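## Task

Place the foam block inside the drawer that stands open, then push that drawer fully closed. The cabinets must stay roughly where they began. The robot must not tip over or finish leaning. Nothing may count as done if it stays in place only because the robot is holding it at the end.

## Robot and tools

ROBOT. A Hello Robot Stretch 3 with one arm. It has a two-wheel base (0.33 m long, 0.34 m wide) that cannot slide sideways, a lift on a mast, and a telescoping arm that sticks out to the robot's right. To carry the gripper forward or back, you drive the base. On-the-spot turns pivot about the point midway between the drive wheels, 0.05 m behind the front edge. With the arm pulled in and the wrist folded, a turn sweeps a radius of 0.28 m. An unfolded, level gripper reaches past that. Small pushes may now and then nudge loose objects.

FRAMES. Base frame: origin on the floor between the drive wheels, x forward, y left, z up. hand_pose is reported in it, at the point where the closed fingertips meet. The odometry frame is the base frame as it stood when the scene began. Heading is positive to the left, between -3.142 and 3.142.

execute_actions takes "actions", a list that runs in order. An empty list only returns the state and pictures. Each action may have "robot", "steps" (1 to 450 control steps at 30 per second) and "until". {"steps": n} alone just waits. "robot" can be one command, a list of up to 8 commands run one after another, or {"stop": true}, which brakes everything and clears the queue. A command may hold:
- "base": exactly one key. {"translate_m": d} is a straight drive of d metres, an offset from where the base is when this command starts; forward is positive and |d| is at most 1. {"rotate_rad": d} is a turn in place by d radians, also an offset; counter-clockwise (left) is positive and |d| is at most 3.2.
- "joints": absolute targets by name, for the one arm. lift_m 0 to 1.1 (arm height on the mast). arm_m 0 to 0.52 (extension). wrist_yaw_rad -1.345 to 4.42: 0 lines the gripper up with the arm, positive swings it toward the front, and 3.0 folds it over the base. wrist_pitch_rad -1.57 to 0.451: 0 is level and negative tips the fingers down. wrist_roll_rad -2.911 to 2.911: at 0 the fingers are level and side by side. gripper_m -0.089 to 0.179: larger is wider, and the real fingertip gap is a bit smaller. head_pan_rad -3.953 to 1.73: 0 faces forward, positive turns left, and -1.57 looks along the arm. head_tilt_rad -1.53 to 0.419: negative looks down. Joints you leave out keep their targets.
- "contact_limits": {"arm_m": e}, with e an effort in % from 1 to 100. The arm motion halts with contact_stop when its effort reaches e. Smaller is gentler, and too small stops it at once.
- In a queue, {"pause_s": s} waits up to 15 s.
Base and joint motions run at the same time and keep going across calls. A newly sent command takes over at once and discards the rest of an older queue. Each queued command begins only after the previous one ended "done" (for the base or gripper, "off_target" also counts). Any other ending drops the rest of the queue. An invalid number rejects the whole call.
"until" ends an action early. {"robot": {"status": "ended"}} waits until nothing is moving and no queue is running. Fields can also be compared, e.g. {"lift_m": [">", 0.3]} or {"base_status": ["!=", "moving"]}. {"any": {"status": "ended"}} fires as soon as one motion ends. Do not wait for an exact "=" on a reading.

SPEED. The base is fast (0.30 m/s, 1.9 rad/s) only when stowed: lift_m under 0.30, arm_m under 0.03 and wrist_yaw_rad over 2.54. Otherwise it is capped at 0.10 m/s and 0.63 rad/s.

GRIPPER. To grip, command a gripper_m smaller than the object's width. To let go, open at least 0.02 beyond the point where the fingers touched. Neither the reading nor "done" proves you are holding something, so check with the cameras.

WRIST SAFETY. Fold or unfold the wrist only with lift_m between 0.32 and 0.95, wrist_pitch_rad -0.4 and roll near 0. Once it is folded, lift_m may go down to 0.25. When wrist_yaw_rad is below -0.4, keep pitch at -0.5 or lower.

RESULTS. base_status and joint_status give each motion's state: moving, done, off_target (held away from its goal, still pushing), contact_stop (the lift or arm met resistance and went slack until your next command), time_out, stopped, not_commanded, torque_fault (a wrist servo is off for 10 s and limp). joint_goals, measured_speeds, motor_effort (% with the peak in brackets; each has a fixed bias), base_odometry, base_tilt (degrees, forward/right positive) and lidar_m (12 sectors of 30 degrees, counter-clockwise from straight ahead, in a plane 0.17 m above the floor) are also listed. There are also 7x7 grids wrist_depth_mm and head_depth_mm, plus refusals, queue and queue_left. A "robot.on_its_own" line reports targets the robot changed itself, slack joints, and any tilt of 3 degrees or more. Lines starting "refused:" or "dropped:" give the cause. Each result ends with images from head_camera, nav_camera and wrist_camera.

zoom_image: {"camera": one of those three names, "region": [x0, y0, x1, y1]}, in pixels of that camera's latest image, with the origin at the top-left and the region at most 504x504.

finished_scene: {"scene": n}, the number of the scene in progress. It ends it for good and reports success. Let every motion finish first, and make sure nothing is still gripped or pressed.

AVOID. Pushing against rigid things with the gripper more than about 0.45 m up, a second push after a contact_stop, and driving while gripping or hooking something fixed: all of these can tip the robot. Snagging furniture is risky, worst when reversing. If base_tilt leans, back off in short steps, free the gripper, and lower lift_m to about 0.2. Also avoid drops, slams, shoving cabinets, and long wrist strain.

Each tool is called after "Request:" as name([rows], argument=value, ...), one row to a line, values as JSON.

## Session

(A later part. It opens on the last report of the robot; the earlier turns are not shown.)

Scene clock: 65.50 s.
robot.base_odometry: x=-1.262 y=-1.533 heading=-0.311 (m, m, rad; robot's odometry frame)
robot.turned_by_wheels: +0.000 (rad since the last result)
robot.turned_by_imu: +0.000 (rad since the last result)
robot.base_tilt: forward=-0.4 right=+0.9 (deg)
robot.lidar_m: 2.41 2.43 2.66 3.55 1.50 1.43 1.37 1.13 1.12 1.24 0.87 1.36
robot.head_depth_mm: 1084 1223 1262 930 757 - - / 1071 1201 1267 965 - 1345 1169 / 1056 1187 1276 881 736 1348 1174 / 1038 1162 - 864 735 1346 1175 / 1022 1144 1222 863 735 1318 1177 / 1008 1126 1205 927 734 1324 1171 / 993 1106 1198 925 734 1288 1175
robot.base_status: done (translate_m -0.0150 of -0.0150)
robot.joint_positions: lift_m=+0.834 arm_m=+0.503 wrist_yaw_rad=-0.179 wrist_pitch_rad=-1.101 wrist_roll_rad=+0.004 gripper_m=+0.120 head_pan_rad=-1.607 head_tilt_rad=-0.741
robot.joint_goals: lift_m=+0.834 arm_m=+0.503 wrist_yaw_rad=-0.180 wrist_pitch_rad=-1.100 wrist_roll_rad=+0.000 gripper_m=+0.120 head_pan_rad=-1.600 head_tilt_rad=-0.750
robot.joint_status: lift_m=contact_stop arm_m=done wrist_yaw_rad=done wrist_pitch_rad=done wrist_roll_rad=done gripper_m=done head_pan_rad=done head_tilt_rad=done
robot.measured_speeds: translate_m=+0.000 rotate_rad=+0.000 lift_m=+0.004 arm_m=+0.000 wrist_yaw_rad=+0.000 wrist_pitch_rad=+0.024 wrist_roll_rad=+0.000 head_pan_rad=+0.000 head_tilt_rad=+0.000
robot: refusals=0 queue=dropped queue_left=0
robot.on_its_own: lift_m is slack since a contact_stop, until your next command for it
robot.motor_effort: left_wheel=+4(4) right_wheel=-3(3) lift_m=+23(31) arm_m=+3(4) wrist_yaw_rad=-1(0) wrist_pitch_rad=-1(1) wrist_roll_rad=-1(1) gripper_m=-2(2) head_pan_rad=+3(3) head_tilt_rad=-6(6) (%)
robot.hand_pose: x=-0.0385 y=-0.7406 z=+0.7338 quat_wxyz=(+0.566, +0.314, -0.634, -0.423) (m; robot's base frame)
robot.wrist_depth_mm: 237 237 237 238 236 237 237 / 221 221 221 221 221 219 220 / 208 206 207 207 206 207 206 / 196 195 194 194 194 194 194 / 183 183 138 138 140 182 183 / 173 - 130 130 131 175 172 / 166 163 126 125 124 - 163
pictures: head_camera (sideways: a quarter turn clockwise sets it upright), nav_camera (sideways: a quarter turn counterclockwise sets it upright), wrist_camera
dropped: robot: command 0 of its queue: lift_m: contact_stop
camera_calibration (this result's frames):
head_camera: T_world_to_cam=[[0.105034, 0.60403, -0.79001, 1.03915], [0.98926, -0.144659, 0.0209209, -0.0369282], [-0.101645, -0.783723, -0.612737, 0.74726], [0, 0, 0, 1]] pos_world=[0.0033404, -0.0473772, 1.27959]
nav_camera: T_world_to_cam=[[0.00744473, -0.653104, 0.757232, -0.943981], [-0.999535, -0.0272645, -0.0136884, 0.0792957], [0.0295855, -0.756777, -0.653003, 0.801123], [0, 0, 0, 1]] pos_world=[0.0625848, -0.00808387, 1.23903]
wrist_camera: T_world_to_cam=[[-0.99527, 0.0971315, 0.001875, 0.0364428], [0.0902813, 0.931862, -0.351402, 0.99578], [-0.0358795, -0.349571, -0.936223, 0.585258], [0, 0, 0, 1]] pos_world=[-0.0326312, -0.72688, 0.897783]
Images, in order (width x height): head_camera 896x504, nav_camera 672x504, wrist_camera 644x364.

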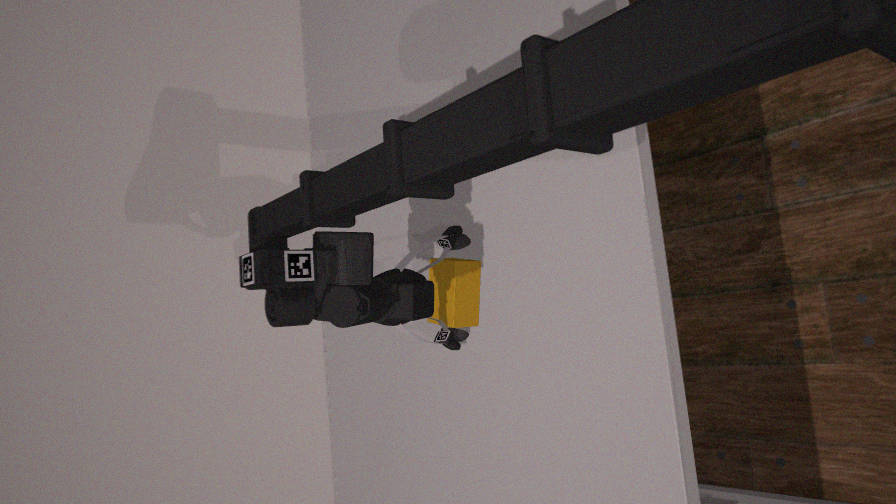

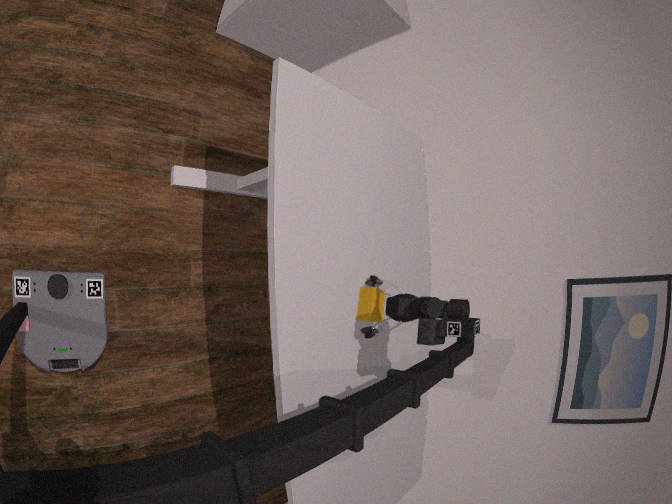

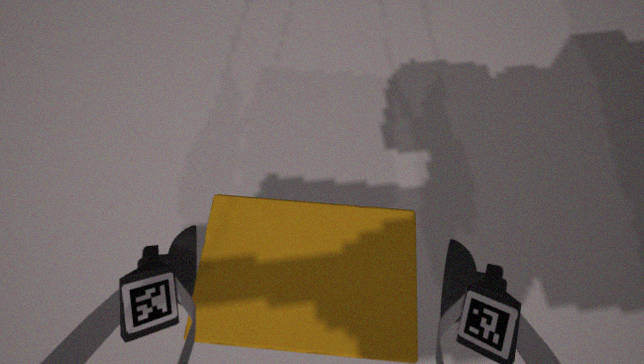

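Request:
execute_actions([
  {"robot":[{"joints":{"lift_m":0.843}},{"joints":{"gripper_m":0.04}},{"joints":{"lift_m":0.89}}],"steps":450,"until":{"robot":{"status":"ended"}}},
])

Scene clock: 69.47 s.
robot.base_odometry: x=-1.262 y=-1.533 heading=-0.311 (m, m, rad; robot's odometry frame)
robot.turned_by_wheels: +0.000 (rad since the last result)
robot.turned_by_imu: +0.001 (rad since the last result)
robot.base_tilt: forward=-0.3 right=+0.9 (deg)
robot.lidar_m: 2.41 2.44 2.65 3.55 1.50 1.43 1.37 1.13 1.11 1.24 0.87 1.36
robot.head_depth_mm: 1085 1224 1262 1004 - 1311 1173 / 1069 1198 1296 - 702 1381 1174 / 1054 1166 - 893 733 1350 1175 / 1038 1130 1140 878 733 1340 1174 / 1023 1130 1216 863 734 1319 1177 / 1004 1125 1205 930 733 1284 1176 / 992 1106 1200 925 733 1280 1176
robot.base_status: done (translate_m -0.0150 of -0.0150)
robot.joint_positions: lift_m=+0.890 arm_m=+0.503 wrist_yaw_rad=-0.179 wrist_pitch_rad=-1.106 wrist_roll_rad=+0.004 gripper_m=+0.045 head_pan_rad=-1.607 head_tilt_rad=-0.741
robot.joint_goals: lift_m=+0.890 arm_m=+0.503 wrist_yaw_rad=-0.180 wrist_pitch_rad=-1.100 wrist_roll_rad=+0.000 gripper_m=+0.043 head_pan_rad=-1.600 head_tilt_rad=-0.750
robot.joint_status: lift_m=done arm_m=done wrist_yaw_rad=done wrist_pitch_rad=done wrist_roll_rad=done gripper_m=done head_pan_rad=done head_tilt_rad=done
robot.measured_speeds: translate_m=+0.000 rotate_rad=+0.000 lift_m=+0.000 arm_m=+0.000 wrist_yaw_rad=+0.000 wrist_pitch_rad=+0.000 wrist_roll_rad=+0.000 head_pan_rad=+0.000 head_tilt_rad=+0.000
robot: refusals=0 queue=done queue_left=0
robot.motor_effort: left_wheel=+3(3) right_wheel=-3(3) lift_m=+38(39) arm_m=+3(3) wrist_yaw_rad=-1(1) wrist_pitch_rad=+1(1) wrist_roll_rad=-1(1) gripper_m=-25(98) head_pan_rad=+4(5) head_tilt_rad=-5(6) (%)
robot.hand_pose: x=-0.0383 y=-0.7394 z=+0.7887 quat_wxyz=(+0.565, +0.315, -0.633, -0.425) (m; robot's base frame)
robot.wrist_depth_mm: 304 304 303 304 304 303 304 / 283 284 283 285 282 283 283 / 264 265 265 265 266 265 264 / 251 250 249 249 250 249 250 / 234 235 142 140 142 236 236 / 223 226 133 132 133 224 222 / 212 210 129 127 126 211 212
pictures: head_camera (sideways: a quarter turn clockwise sets it upright), nav_camera (sideways: a quarter turn counterclockwise sets it upright), wrist_camera
camera_calibration (this result's frames):
head_camera: T_world_to_cam=[[0.105034, 0.60403, -0.79001, 1.03915], [0.989261, -0.144658, 0.0209209, -0.0369282], [-0.101644, -0.783723, -0.612737, 0.74726], [0, 0, 0, 1]] pos_world=[0.00334046, -0.0473772, 1.27959]
nav_camera: T_world_to_cam=[[0.00744558, -0.653104, 0.757232, -0.94398], [-0.999534, -0.0272658, -0.0136884, 0.0792957], [0.0295865, -0.756777, -0.653003, 0.801123], [0, 0, 0, 1]] pos_world=[0.0625848, -0.00808378, 1.23903]
wrist_camera: T_world_to_cam=[[-0.995271, 0.0971297, 0.00142674, 0.036799], [0.0906288, 0.933744, -0.346278, 1.01123], [-0.0349661, -0.344511, -0.938131, 0.642442], [0, 0, 0, 1]] pos_world=[-0.0325578, -0.726475, 0.952809]
Images, in order (width x height): head_camera 896x504, nav_camera 672x504, wrist_camera 644x364.

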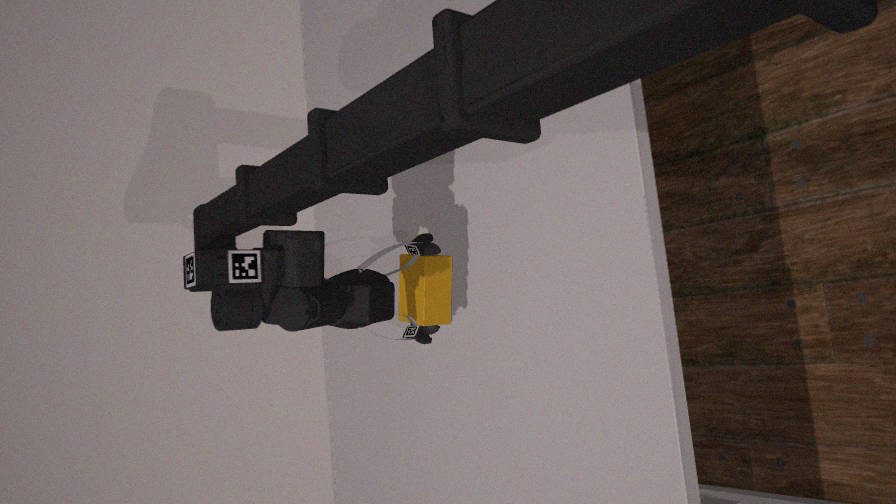

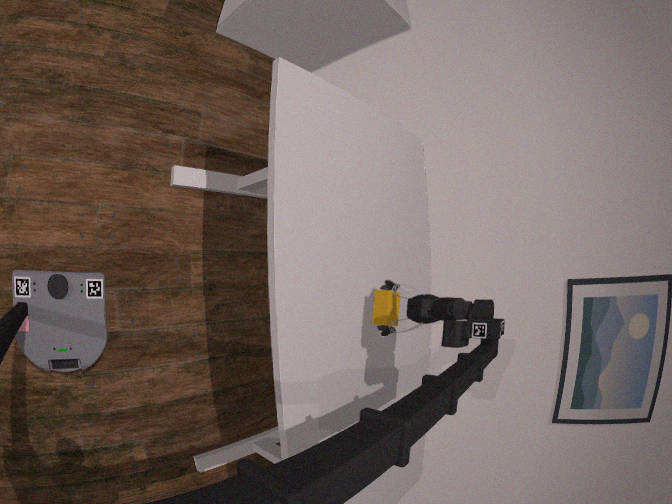

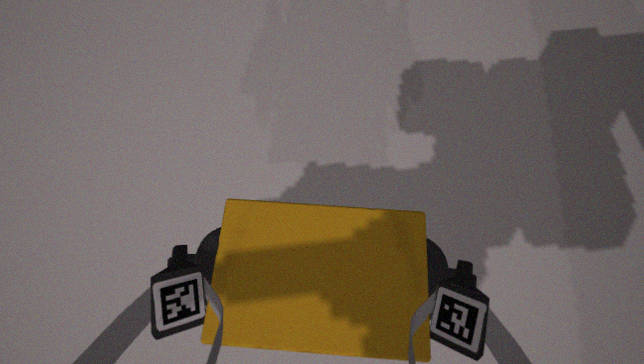

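Request:
execute_actions([
  {"robot":[{"base":{"rotate_rad":-1.57},"joints":{"arm_m":0.12,"wrist_yaw_rad":-0.08}},{"base":{"translate_m":-1.0},"joints":{"lift_m":0.62,"head_tilt_rad":-0.95,"head_pan_rad":-1.5}},{"base":{"translate_m":-0.375}}],"steps":450,"until":{"robot":{"status":"ended"}}},
  {"steps":450,"until":{"robot":{"status":"ended"}}},
])

Scene clock: 97.40 s.
robot.base_odometry: x=-0.843 y=-0.223 heading=-1.881 (m, m, rad; robot's odometry frame)
robot.turned_by_wheels: -1.570 (rad since the last result)
robot.turned_by_imu: -1.536 (rad since the last result)
robot.base_tilt: forward=-0.4 right=+0.9 (deg)
robot.lidar_m: 2.18 2.29 2.48 1.89 1.95 2.26 2.16 2.01 0.82 0.78 1.44 1.95
robot.head_depth_mm: 1219 1417 1695 1717 1448 1255 1130 / 1214 1412 1594 1657 1414 - - / 1209 1312 1024 1127 1047 1213 1116 / 1209 1304 1021 1124 1023 1209 1112 / 1203 1296 1016 1109 971 1250 1104 / 1191 1379 1591 1651 1436 1247 1102 / 1188 1377 1631 1680 1429 1241 1097
robot.base_status: done (translate_m -0.3750 of -0.3750)
robot.joint_positions: lift_m=+0.620 arm_m=+0.120 wrist_yaw_rad=-0.080 wrist_pitch_rad=-1.107 wrist_roll_rad=+0.002 gripper_m=+0.054 head_pan_rad=-1.507 head_tilt_rad=-0.938
robot.joint_goals: lift_m=+0.620 arm_m=+0.120 wrist_yaw_rad=-0.080 wrist_pitch_rad=-1.100 wrist_roll_rad=+0.000 gripper_m=+0.053 head_pan_rad=-1.500 head_tilt_rad=-0.950
robot.joint_status: lift_m=done arm_m=done wrist_yaw_rad=done wrist_pitch_rad=done wrist_roll_rad=done gripper_m=done head_pan_rad=done head_tilt_rad=done
robot.measured_speeds: translate_m=+0.000 rotate_rad=+0.000 lift_m=+0.000 arm_m=+0.000 wrist_yaw_rad=+0.000 wrist_pitch_rad=+0.000 wrist_roll_rad=+0.000 head_pan_rad=+0.000 head_tilt_rad=+0.000
robot: refusals=0 queue=done queue_left=0
robot.on_its_own: gripper_m is held at +0.053, not at your +0.040, by its stall guard, which is not easing now
robot.motor_effort: left_wheel=+3(10) right_wheel=-3(12) lift_m=+32(39) arm_m=-4(5) wrist_yaw_rad=-1(1) wrist_pitch_rad=+1(1) wrist_roll_rad=+0(1) gripper_m=-20(22) head_pan_rad=+4(18) head_tilt_rad=-8(30) (%)
robot.hand_pose: x=-0.0291 y=-0.3581 z=+0.5189 quat_wxyz=(+0.586, +0.347, -0.616, -0.396) (m; robot's base frame)
robot.wrist_depth_mm: 889 881 382 383 383 362 905 / 834 338 357 358 356 296 827 / 765 236 242 247 251 258 279 / 738 726 317 324 314 709 732 / 696 697 142 140 142 697 704 / 651 660 133 133 133 664 662 / 619 616 129 127 126 624 628
pictures: head_camera (sideways: a quarter turn clockwise sets it upright), nav_camera (sideways: a quarter turn counterclockwise sets it upright), wrist_camera
camera_calibration (this result's frames):
head_camera: T_world_to_cam=[[0.0352463, 0.753888, -0.656057, 0.865002], [0.998876, -0.0473921, -0.000795083, -0.00871248], [-0.0316913, -0.655291, -0.754711, 0.931492], [0, 0, 0, 1]] pos_world=[0.00773477, -0.0421285, 1.27049]
nav_camera: T_world_to_cam=[[0.0810971, -0.784255, 0.615115, -0.759234], [-0.992097, -0.122797, -0.0257644, 0.0949669], [0.0957402, -0.608165, -0.788016, 0.976307], [0, 0, 0, 1]] pos_world=[0.0623162, 0.00998371, 1.23881]
wrist_camera: T_world_to_cam=[[-0.999993, -0.00323089, 0.00197184, -0.0270592], [-0.00371332, 0.938355, -0.345652, 0.559539], [-0.00073352, -0.345657, -0.938361, 0.521702], [0, 0, 0, 1]] pos_world=[-0.0245986, -0.344804, 0.683004]
Images, in order (width x height): head_camera 896x504, nav_camera 672x504, wrist_camera 644x364.

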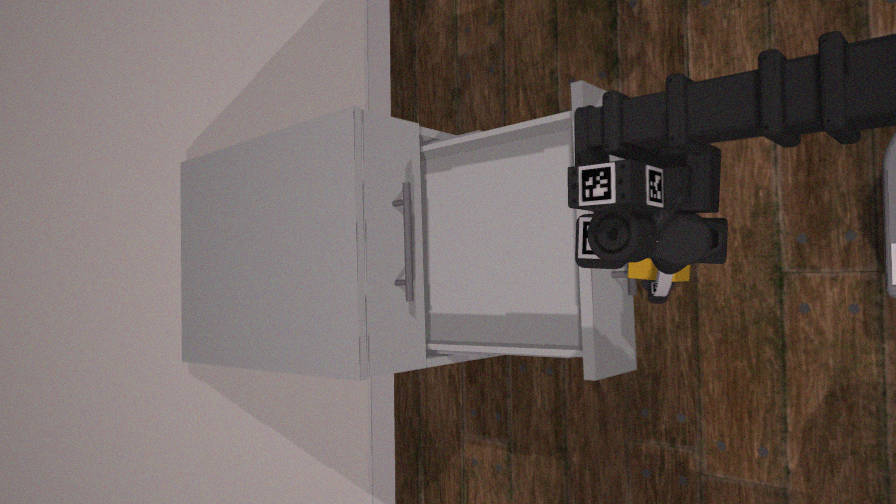

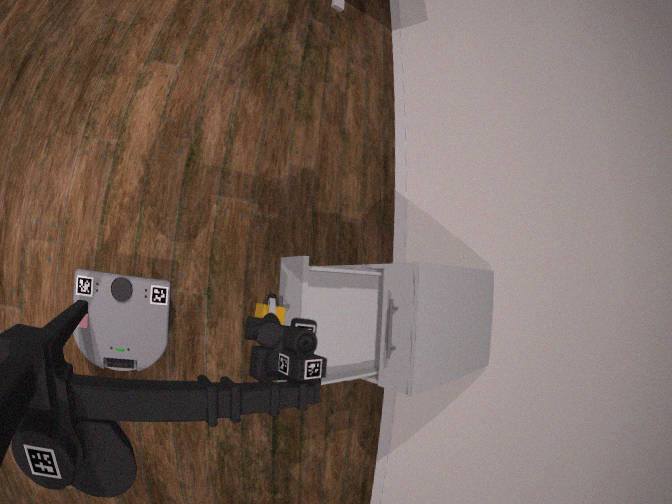

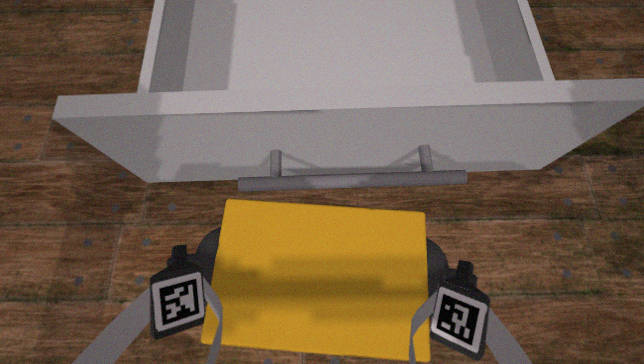

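Request:
execute_actions([
  {"robot":[{"joints":{"lift_m":0.67}},{"joints":{"arm_m":0.39}},{"joints":{"lift_m":0.55}}],"steps":450,"until":{"robot":{"status":"ended"}}},
])

Scene clock: 108.03 s.
robot.base_odometry: x=-0.843 y=-0.223 heading=-1.881 (m, m, rad; robot's odometry frame)
robot.turned_by_wheels: +0.000 (rad since the last result)
robot.turned_by_imu: +0.002 (rad since the last result)
robot.base_tilt: forward=-0.4 right=+0.9 (deg)
robot.lidar_m: 2.18 2.28 2.49 1.89 1.95 2.25 2.16 2.01 0.82 0.78 1.44 1.94
robot.head_depth_mm: 1223 1417 1691 1707 1450 1257 1113 / 1216 1407 1586 1661 1374 1282 - / 1214 1307 1023 - 931 1254 1117 / 1206 1298 1020 1020 968 1248 1116 / 1200 1287 1014 1104 968 1248 1105 / 1197 1386 1602 1644 1435 1244 1099 / 1191 1373 1631 1680 1428 1240 1097
robot.base_status: done (translate_m -0.3750 of -0.3750)
robot.joint_positions: lift_m=+0.550 arm_m=+0.390 wrist_yaw_rad=-0.080 wrist_pitch_rad=-1.107 wrist_roll_rad=+0.002 gripper_m=+0.054 head_pan_rad=-1.507 head_tilt_rad=-0.938
robot.joint_goals: lift_m=+0.550 arm_m=+0.390 wrist_yaw_rad=-0.080 wrist_pitch_rad=-1.100 wrist_roll_rad=+0.000 gripper_m=+0.053 head_pan_rad=-1.500 head_tilt_rad=-0.950
robot.joint_status: lift_m=done arm_m=done wrist_yaw_rad=done wrist_pitch_rad=done wrist_roll_rad=done gripper_m=done head_pan_rad=done head_tilt_rad=done
robot.measured_speeds: translate_m=+0.000 rotate_rad=+0.000 lift_m=+0.000 arm_m=+0.000 wrist_yaw_rad=+0.000 wrist_pitch_rad=+0.000 wrist_roll_rad=+0.000 head_pan_rad=+0.000 head_tilt_rad=+0.000
robot: refusals=0 queue=done queue_left=0
robot.on_its_own: gripper_m is held at +0.053, not at your +0.040, by its stall guard, which is not easing now
robot.motor_effort: left_wheel=+3(3) right_wheel=-3(3) lift_m=+32(40) arm_m=+3(1) wrist_yaw_rad=-1(1) wrist_pitch_rad=+1(1) wrist_roll_rad=-1(1) gripper_m=-20(20) head_pan_rad=+5(3) head_tilt_rad=-8(7) (%)
robot.hand_pose: x=-0.0291 y=-0.6274 z=+0.4489 quat_wxyz=(+0.586, +0.347, -0.616, -0.396) (m; robot's base frame)
robot.wrist_depth_mm: 218 283 289 292 291 285 230 / 216 263 270 269 270 271 218 / 203 250 254 253 253 253 219 / 200 238 239 239 238 239 220 / 195 225 142 140 143 225 219 / 193 214 133 133 133 213 211 / 187 200 129 127 126 204 202
pictures: head_camera (sideways: a quarter turn clockwise sets it upright), nav_camera (sideways: a quarter turn counterclockwise sets it upright), wrist_camera
camera_calibration (this result's frames):
head_camera: T_world_to_cam=[[0.0352318, 0.754109, -0.655803, 0.864671], [0.998876, -0.0473913, -0.000832613, -0.00866362], [-0.0317072, -0.655037, -0.754931, 0.931779], [0, 0, 0, 1]] pos_world=[0.00773411, -0.0421179, 1.27048]
nav_camera: T_world_to_cam=[[0.0811107, -0.784463, 0.614849, -0.758887], [-0.992098, -0.122789, -0.0257844, 0.0949929], [0.0957235, -0.607899, -0.788223, 0.976576], [0, 0, 0, 1]] pos_world=[0.0623148, 0.010005, 1.23881]
wrist_camera: T_world_to_cam=[[-0.999993, -0.00322801, 0.00196107, -0.0277825], [-0.00370681, 0.9384, -0.345532, 0.788028], [-0.000724885, -0.345537, -0.938405, 0.363007], [0, 0, 0, 1]] pos_world=[-0.0245981, -0.614143, 0.612991]
Images, in order (width x height): head_camera 896x504, nav_camera 672x504, wrist_camera 644x364.

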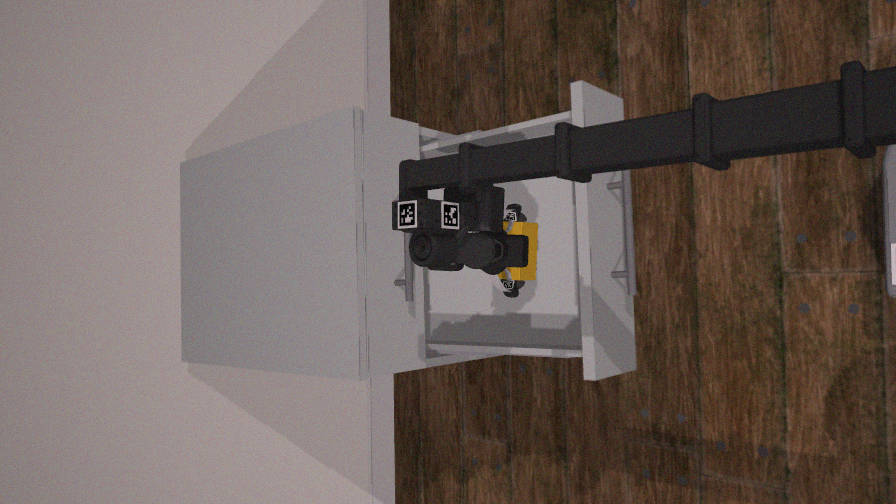

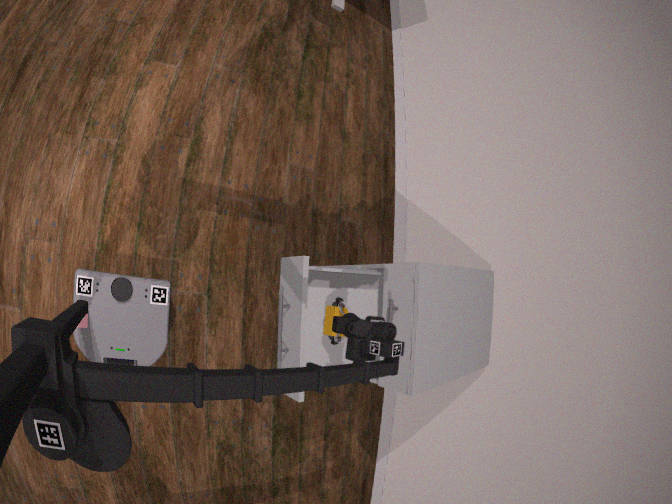

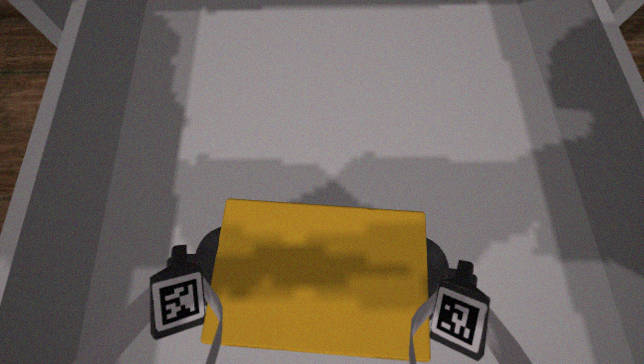

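Request:
execute_actions([
  {"robot":[{"joints":{"lift_m":0.516}},{"joints":{"gripper_m":0.13}},{"joints":{"lift_m":0.66}},{"joints":{"arm_m":0.0,"gripper_m":0.0}},{"joints":{"wrist_pitch_rad":-0.4,"lift_m":0.46}}],"steps":450,"until":{"robot":{"status":"ended"}}},
])

Scene clock: 125.97 s.
robot.base_odometry: x=-0.843 y=-0.223 heading=-1.881 (m, m, rad; robot's odometry frame)
robot.turned_by_wheels: +0.000 (rad since the last result)
robot.turned_by_imu: +0.003 (rad since the last result)
robot.base_tilt: forward=-0.4 right=+0.9 (deg)
robot.lidar_m: 2.18 2.29 2.49 1.89 1.95 2.24 2.16 2.01 0.82 0.78 1.44 1.95
robot.head_depth_mm: 1223 1417 1687 1705 1452 1259 1113 / 1213 1409 1592 1662 1364 1260 1127 / 1213 1314 1022 1129 1002 1255 - / 1205 1303 1020 1119 1001 1273 1104 / 1202 1291 1016 1109 972 1249 1101 / 1197 1383 1593 1676 1429 1241 1099 / 1189 1381 1634 1674 1429 1239 1096
robot.base_status: done (translate_m -0.3750 of -0.3750)
robot.joint_positions: lift_m=+0.460 arm_m=+0.000 wrist_yaw_rad=-0.080 wrist_pitch_rad=-0.421 wrist_roll_rad=+0.002 gripper_m=+0.000 head_pan_rad=-1.507 head_tilt_rad=-0.938
robot.joint_goals: lift_m=+0.460 arm_m=+0.000 wrist_yaw_rad=-0.080 wrist_pitch_rad=-0.400 wrist_roll_rad=+0.000 gripper_m=+0.000 head_pan_rad=-1.500 head_tilt_rad=-0.950
robot.joint_status: lift_m=done arm_m=done wrist_yaw_rad=done wrist_pitch_rad=done wrist_roll_rad=done gripper_m=done head_pan_rad=done head_tilt_rad=done
robot.measured_speeds: translate_m=+0.000 rotate_rad=+0.000 lift_m=+0.000 arm_m=+0.000 wrist_yaw_rad=+0.000 wrist_pitch_rad=+0.000 wrist_roll_rad=+0.000 head_pan_rad=+0.000 head_tilt_rad=+0.000
robot: refusals=0 queue=done queue_left=0
robot.motor_effort: left_wheel=+3(3) right_wheel=-3(3) lift_m=+31(39) arm_m=-3(5) wrist_yaw_rad=-1(0) wrist_pitch_rad=+5(6) wrist_roll_rad=+0(1) gripper_m=-3(82) head_pan_rad=+4(5) head_tilt_rad=-7(7) (%)
robot.hand_pose: x=-0.0394 y=-0.3685 z=+0.4720 quat_wxyz=(+0.685, +0.120, -0.697, -0.176) (m; robot's base frame)
robot.wrist_depth_mm: - - 475 476 481 - - / - - 630 672 664 - - / - - 466 424 477 - - / - 242 245 249 254 256 - / 848 266 260 264 267 285 927 / 726 710 721 - 739 747 792 / 617 623 628 629 657 667 669
pictures: head_camera (sideways: a quarter turn clockwise sets it upright), nav_camera (sideways: a quarter turn counterclockwise sets it upright), wrist_camera
camera_calibration (this result's frames):
head_camera: T_world_to_cam=[[0.0351482, 0.754138, -0.655775, 0.864635], [0.998881, -0.0472827, -0.000836822, -0.00865817], [-0.0316379, -0.655012, -0.754956, 0.931811], [0, 0, 0, 1]] pos_world=[0.00773861, -0.0421165, 1.27047]
nav_camera: T_world_to_cam=[[0.0811975, -0.784477, 0.614819, -0.758848], [-0.992085, -0.122896, -0.0257867, 0.0949958], [0.0957877, -0.607858, -0.788247, 0.976606], [0, 0, 0, 1]] pos_world=[0.0623136, 0.0100135, 1.23881]
wrist_camera: T_world_to_cam=[[-0.998365, 0.0158995, 0.0549089, -0.0552311], [-0.0391509, 0.509726, -0.859446, 0.636294], [-0.0416532, -0.86019, -0.50827, 0.0798606], [0, 0, 0, 1]] pos_world=[-0.0269029, -0.254762, 0.590483]
Images, in order (width x height): head_camera 896x504, nav_camera 672x504, wrist_camera 644x364.

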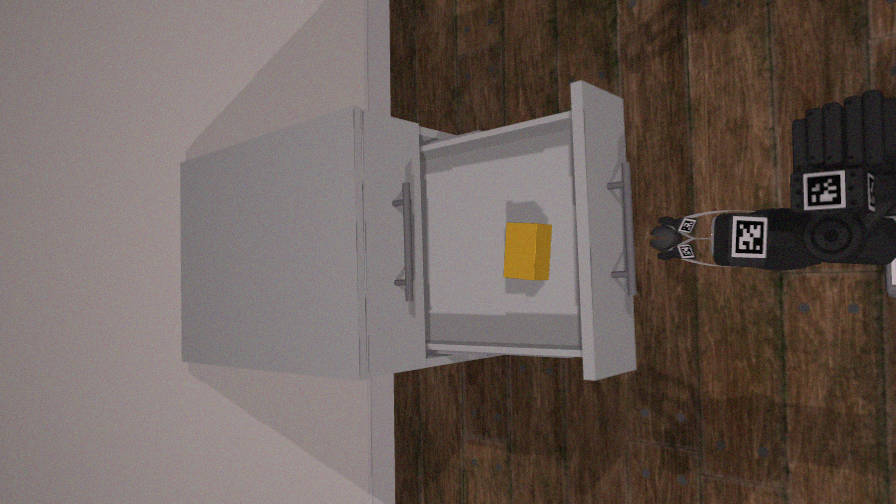

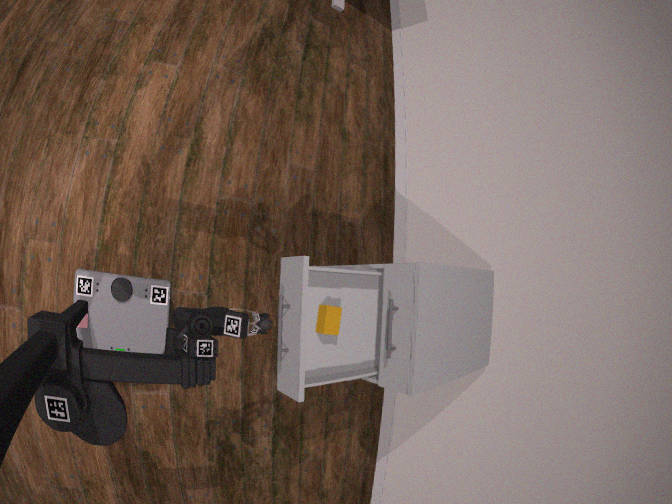

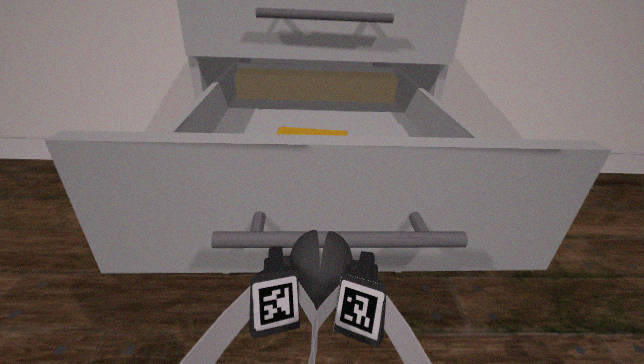

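Request:
execute_actions([
  {"robot":[{"joints":{"arm_m":0.075}},{"joints":{"arm_m":0.36},"contact_limits":{"arm_m":25}}],"steps":450,"until":{"robot":{"status":"ended"}}},
])

Scene clock: 133.23 s.
robot.base_odometry: x=-0.843 y=-0.223 heading=-1.881 (m, m, rad; robot's odometry frame)
robot.turned_by_wheels: +0.000 (rad since the last result)
robot.turned_by_imu: +0.002 (rad since the last result)
robot.base_tilt: forward=-0.4 right=+0.9 (deg)
robot.lidar_m: 2.18 2.28 2.49 1.90 1.95 2.25 2.16 2.00 0.82 0.78 1.44 1.95
robot.head_depth_mm: 1220 1415 1680 1705 1448 1254 1115 / 1215 1406 1595 1630 1449 1257 1128 / 1211 1310 1028 1066 1416 1249 1111 / 1199 1296 1020 1061 1388 1255 1114 / 1200 1291 1015 1098 1381 1244 1104 / 1198 1380 1598 1640 1422 1247 1101 / 1187 1376 1617 1671 1426 1240 1100
robot.base_status: done (translate_m -0.3750 of -0.3750)
robot.joint_positions: lift_m=+0.460 arm_m=+0.360 wrist_yaw_rad=-0.075 wrist_pitch_rad=-0.426 wrist_roll_rad=+0.002 gripper_m=+0.000 head_pan_rad=-1.507 head_tilt_rad=-0.939
robot.joint_goals: lift_m=+0.460 arm_m=+0.360 wrist_yaw_rad=-0.080 wrist_pitch_rad=-0.400 wrist_roll_rad=+0.000 gripper_m=+0.000 head_pan_rad=-1.500 head_tilt_rad=-0.950
robot.joint_status: lift_m=done arm_m=done wrist_yaw_rad=done wrist_pitch_rad=done wrist_roll_rad=done gripper_m=done head_pan_rad=done head_tilt_rad=done
robot.measured_speeds: translate_m=+0.000 rotate_rad=+0.000 lift_m=+0.000 arm_m=+0.000 wrist_yaw_rad=+0.000 wrist_pitch_rad=+0.000 wrist_roll_rad=+0.000 head_pan_rad=+0.000 head_tilt_rad=+0.000
robot: refusals=0 queue=done queue_left=0
robot.motor_effort: left_wheel=+4(5) right_wheel=-6(6) lift_m=+32(32) arm_m=+5(5) wrist_yaw_rad=-4(5) wrist_pitch_rad=+6(7) wrist_roll_rad=+0(0) gripper_m=-3(3) head_pan_rad=+4(3) head_tilt_rad=-8(7) (%)
robot.contact_limits: arm_m 25 (drawing in: default 23, maximum 37; extending or still: default 31, maximum 51)
robot.hand_pose: x=-0.0383 y=-0.7273 z=+0.4710 quat_wxyz=(+0.685, +0.124, -0.697, -0.176) (m; robot's base frame)
robot.wrist_depth_mm: 146 145 147 150 152 154 155 / 158 159 159 130 130 132 169 / 170 173 175 177 179 182 185 / 172 181 185 188 190 193 195 / 168 170 173 173 179 182 184 / 188 190 188 - 198 204 208 / 212 214 207 229 217 229 625
pictures: head_camera (sideways: a quarter turn clockwise sets it upright), nav_camera (sideways: a quarter turn counterclockwise sets it upright), wrist_camera
camera_calibration (this result's frames):
head_camera: T_world_to_cam=[[0.0351442, 0.754202, -0.655701, 0.864539], [0.998881, -0.0472827, -0.000847735, -0.00864397], [-0.0316427, -0.654938, -0.75502, 0.931894], [0, 0, 0, 1]] pos_world=[0.00773841, -0.0421134, 1.27047]
nav_camera: T_world_to_cam=[[0.0812012, -0.784538, 0.614741, -0.758747], [-0.992085, -0.122893, -0.0257925, 0.0950033], [0.0957826, -0.607781, -0.788307, 0.976684], [0, 0, 0, 1]] pos_world=[0.0623132, 0.0100197, 1.23881]
wrist_camera: T_world_to_cam=[[-0.998451, 0.0107362, 0.0545988, -0.0519405], [-0.0413398, 0.513674, -0.856989, 0.819881], [-0.0372468, -0.857919, -0.512434, -0.225419], [0, 0, 0, 1]] pos_world=[-0.0263625, -0.613984, 0.589952]
Images, in order (width x height): head_camera 896x504, nav_camera 672x504, wrist_camera 644x364.

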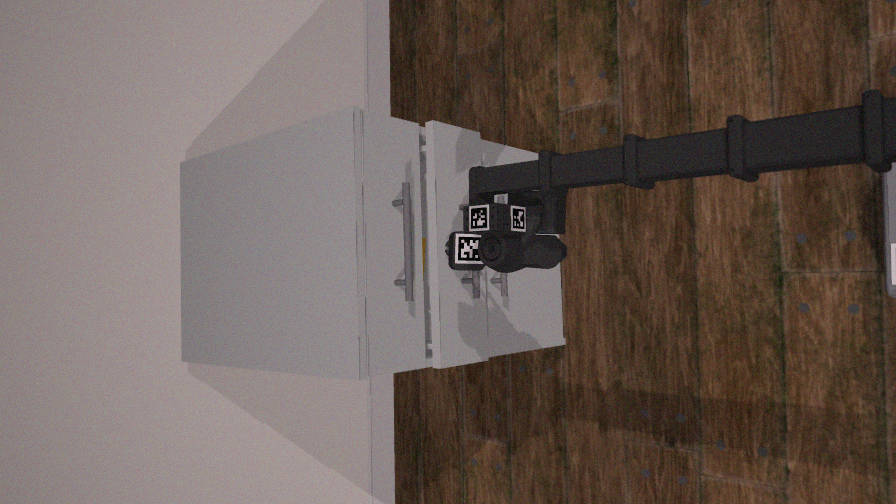

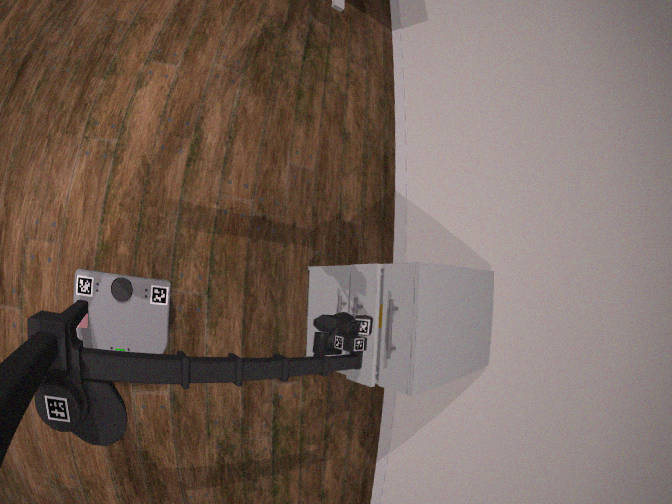

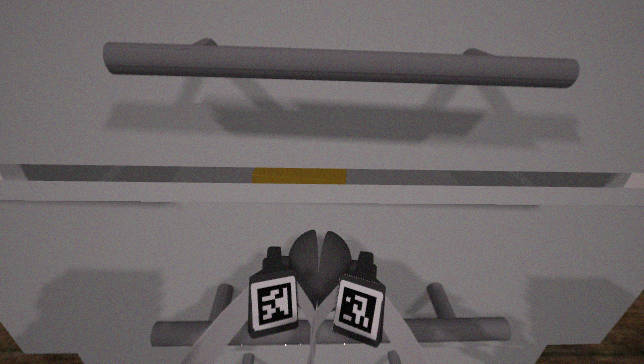

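Request:
execute_actions([
  {"robot":{"joints":{"arm_m":0.397},"contact_limits":{"arm_m":15}},"steps":450,"until":{"robot":{"status":"ended"}}},
  {"steps":5},
  {"robot":{"joints":{"arm_m":0.35}},"steps":450,"until":{"robot":{"status":"ended"}}},
])

Scene clock: 137.83 s.
robot.base_odometry: x=-0.843 y=-0.223 heading=-1.881 (m, m, rad; robot's odometry frame)
robot.turned_by_wheels: +0.000 (rad since the last result)
robot.turned_by_imu: +0.001 (rad since the last result)
robot.base_tilt: forward=-0.4 right=+0.9 (deg)
robot.lidar_m: 2.18 2.28 2.48 1.90 1.95 2.24 2.16 2.00 0.82 0.78 1.44 1.95
robot.head_depth_mm: 1221 1417 1691 1701 1453 1259 1106 / 1217 1409 1589 1655 1449 1253 1132 / 1212 1303 1023 1097 1409 1253 1110 / 1208 1300 1019 1086 1378 1253 1115 / 1200 1293 1014 1111 1374 1244 1100 / 1195 1385 1601 1680 1432 1247 1102 / 1194 1380 1635 1674 1428 1239 1097
robot.base_status: done (translate_m -0.3750 of -0.3750)
robot.joint_positions: lift_m=+0.460 arm_m=+0.350 wrist_yaw_rad=-0.079 wrist_pitch_rad=-0.422 wrist_roll_rad=+0.002 gripper_m=+0.000 head_pan_rad=-1.507 head_tilt_rad=-0.939
robot.joint_goals: lift_m=+0.460 arm_m=+0.350 wrist_yaw_rad=-0.080 wrist_pitch_rad=-0.400 wrist_roll_rad=+0.000 gripper_m=+0.000 head_pan_rad=-1.500 head_tilt_rad=-0.950
robot.joint_status: lift_m=done arm_m=done wrist_yaw_rad=done wrist_pitch_rad=done wrist_roll_rad=done gripper_m=done head_pan_rad=done head_tilt_rad=done
robot.measured_speeds: translate_m=+0.000 rotate_rad=+0.000 lift_m=+0.000 arm_m=+0.000 wrist_yaw_rad=+0.000 wrist_pitch_rad=+0.000 wrist_roll_rad=+0.000 head_pan_rad=+0.000 head_tilt_rad=+0.000
robot: refusals=0 queue=done queue_left=0
robot.motor_effort: left_wheel=+3(5) right_wheel=-3(8) lift_m=+30(32) arm_m=-3(16) wrist_yaw_rad=-1(4) wrist_pitch_rad=+5(10) wrist_roll_rad=+0(0) gripper_m=-2(3) head_pan_rad=+5(4) head_tilt_rad=-7(8) (%)
robot.hand_pose: x=-0.0391 y=-0.7185 z=+0.4719 quat_wxyz=(+0.685, +0.121, -0.697, -0.176) (m; robot's base frame)
robot.wrist_depth_mm: 154 154 156 160 162 164 166 / 167 168 171 172 142 144 181 / 181 184 186 189 191 194 198 / 197 201 204 207 210 214 217 / 219 222 223 225 232 238 252 / 256 246 248 - 261 266 763 / 602 278 286 300 298 306 662
pictures: head_camera (sideways: a quarter turn clockwise sets it upright), nav_camera (sideways: a quarter turn counterclockwise sets it upright), wrist_camera
replaced: robot.arm_m: its motion had ended contact_stop
camera_calibration (this result's frames):
head_camera: T_world_to_cam=[[0.0351364, 0.754318, -0.655569, 0.864366], [0.998881, -0.047282, -0.000867318, -0.00861847], [-0.0316508, -0.654805, -0.755135, 0.932043], [0, 0, 0, 1]] pos_world=[0.00773808, -0.0421079, 1.27046]
nav_camera: T_world_to_cam=[[0.0812086, -0.784646, 0.614602, -0.758566], [-0.992085, -0.122889, -0.0258029, 0.0950169], [0.0957741, -0.607642, -0.788415, 0.976825], [0, 0, 0, 1]] pos_world=[0.0623125, 0.0100308, 1.23881]
wrist_camera: T_world_to_cam=[[-0.998389, 0.0144017, 0.0548756, -0.0503896], [-0.0398662, 0.510108, -0.859186, 0.814732], [-0.0403662, -0.85999, -0.508712, -0.220809], [0, 0, 0, 1]] pos_world=[-0.0267414, -0.604769, 0.590444]
Images, in order (width x height): head_camera 896x504, nav_camera 672x504, wrist_camera 644x364.

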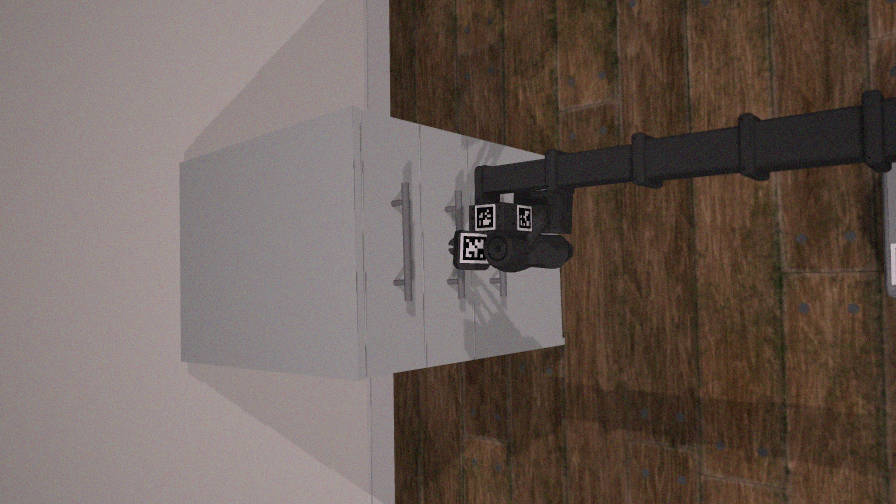

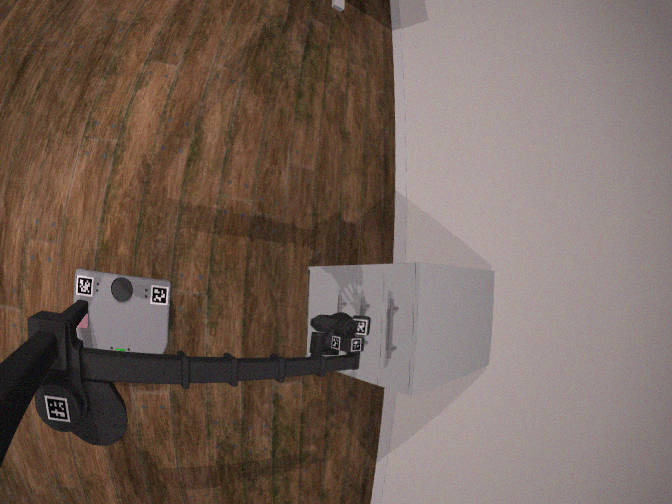

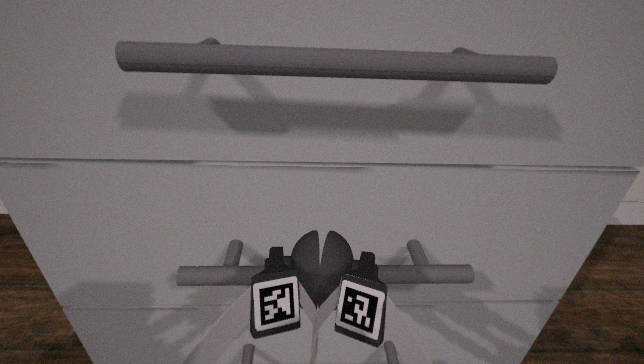

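Flush.

Request:
finished_scene(scene=1)

The scene is finished: the task was done.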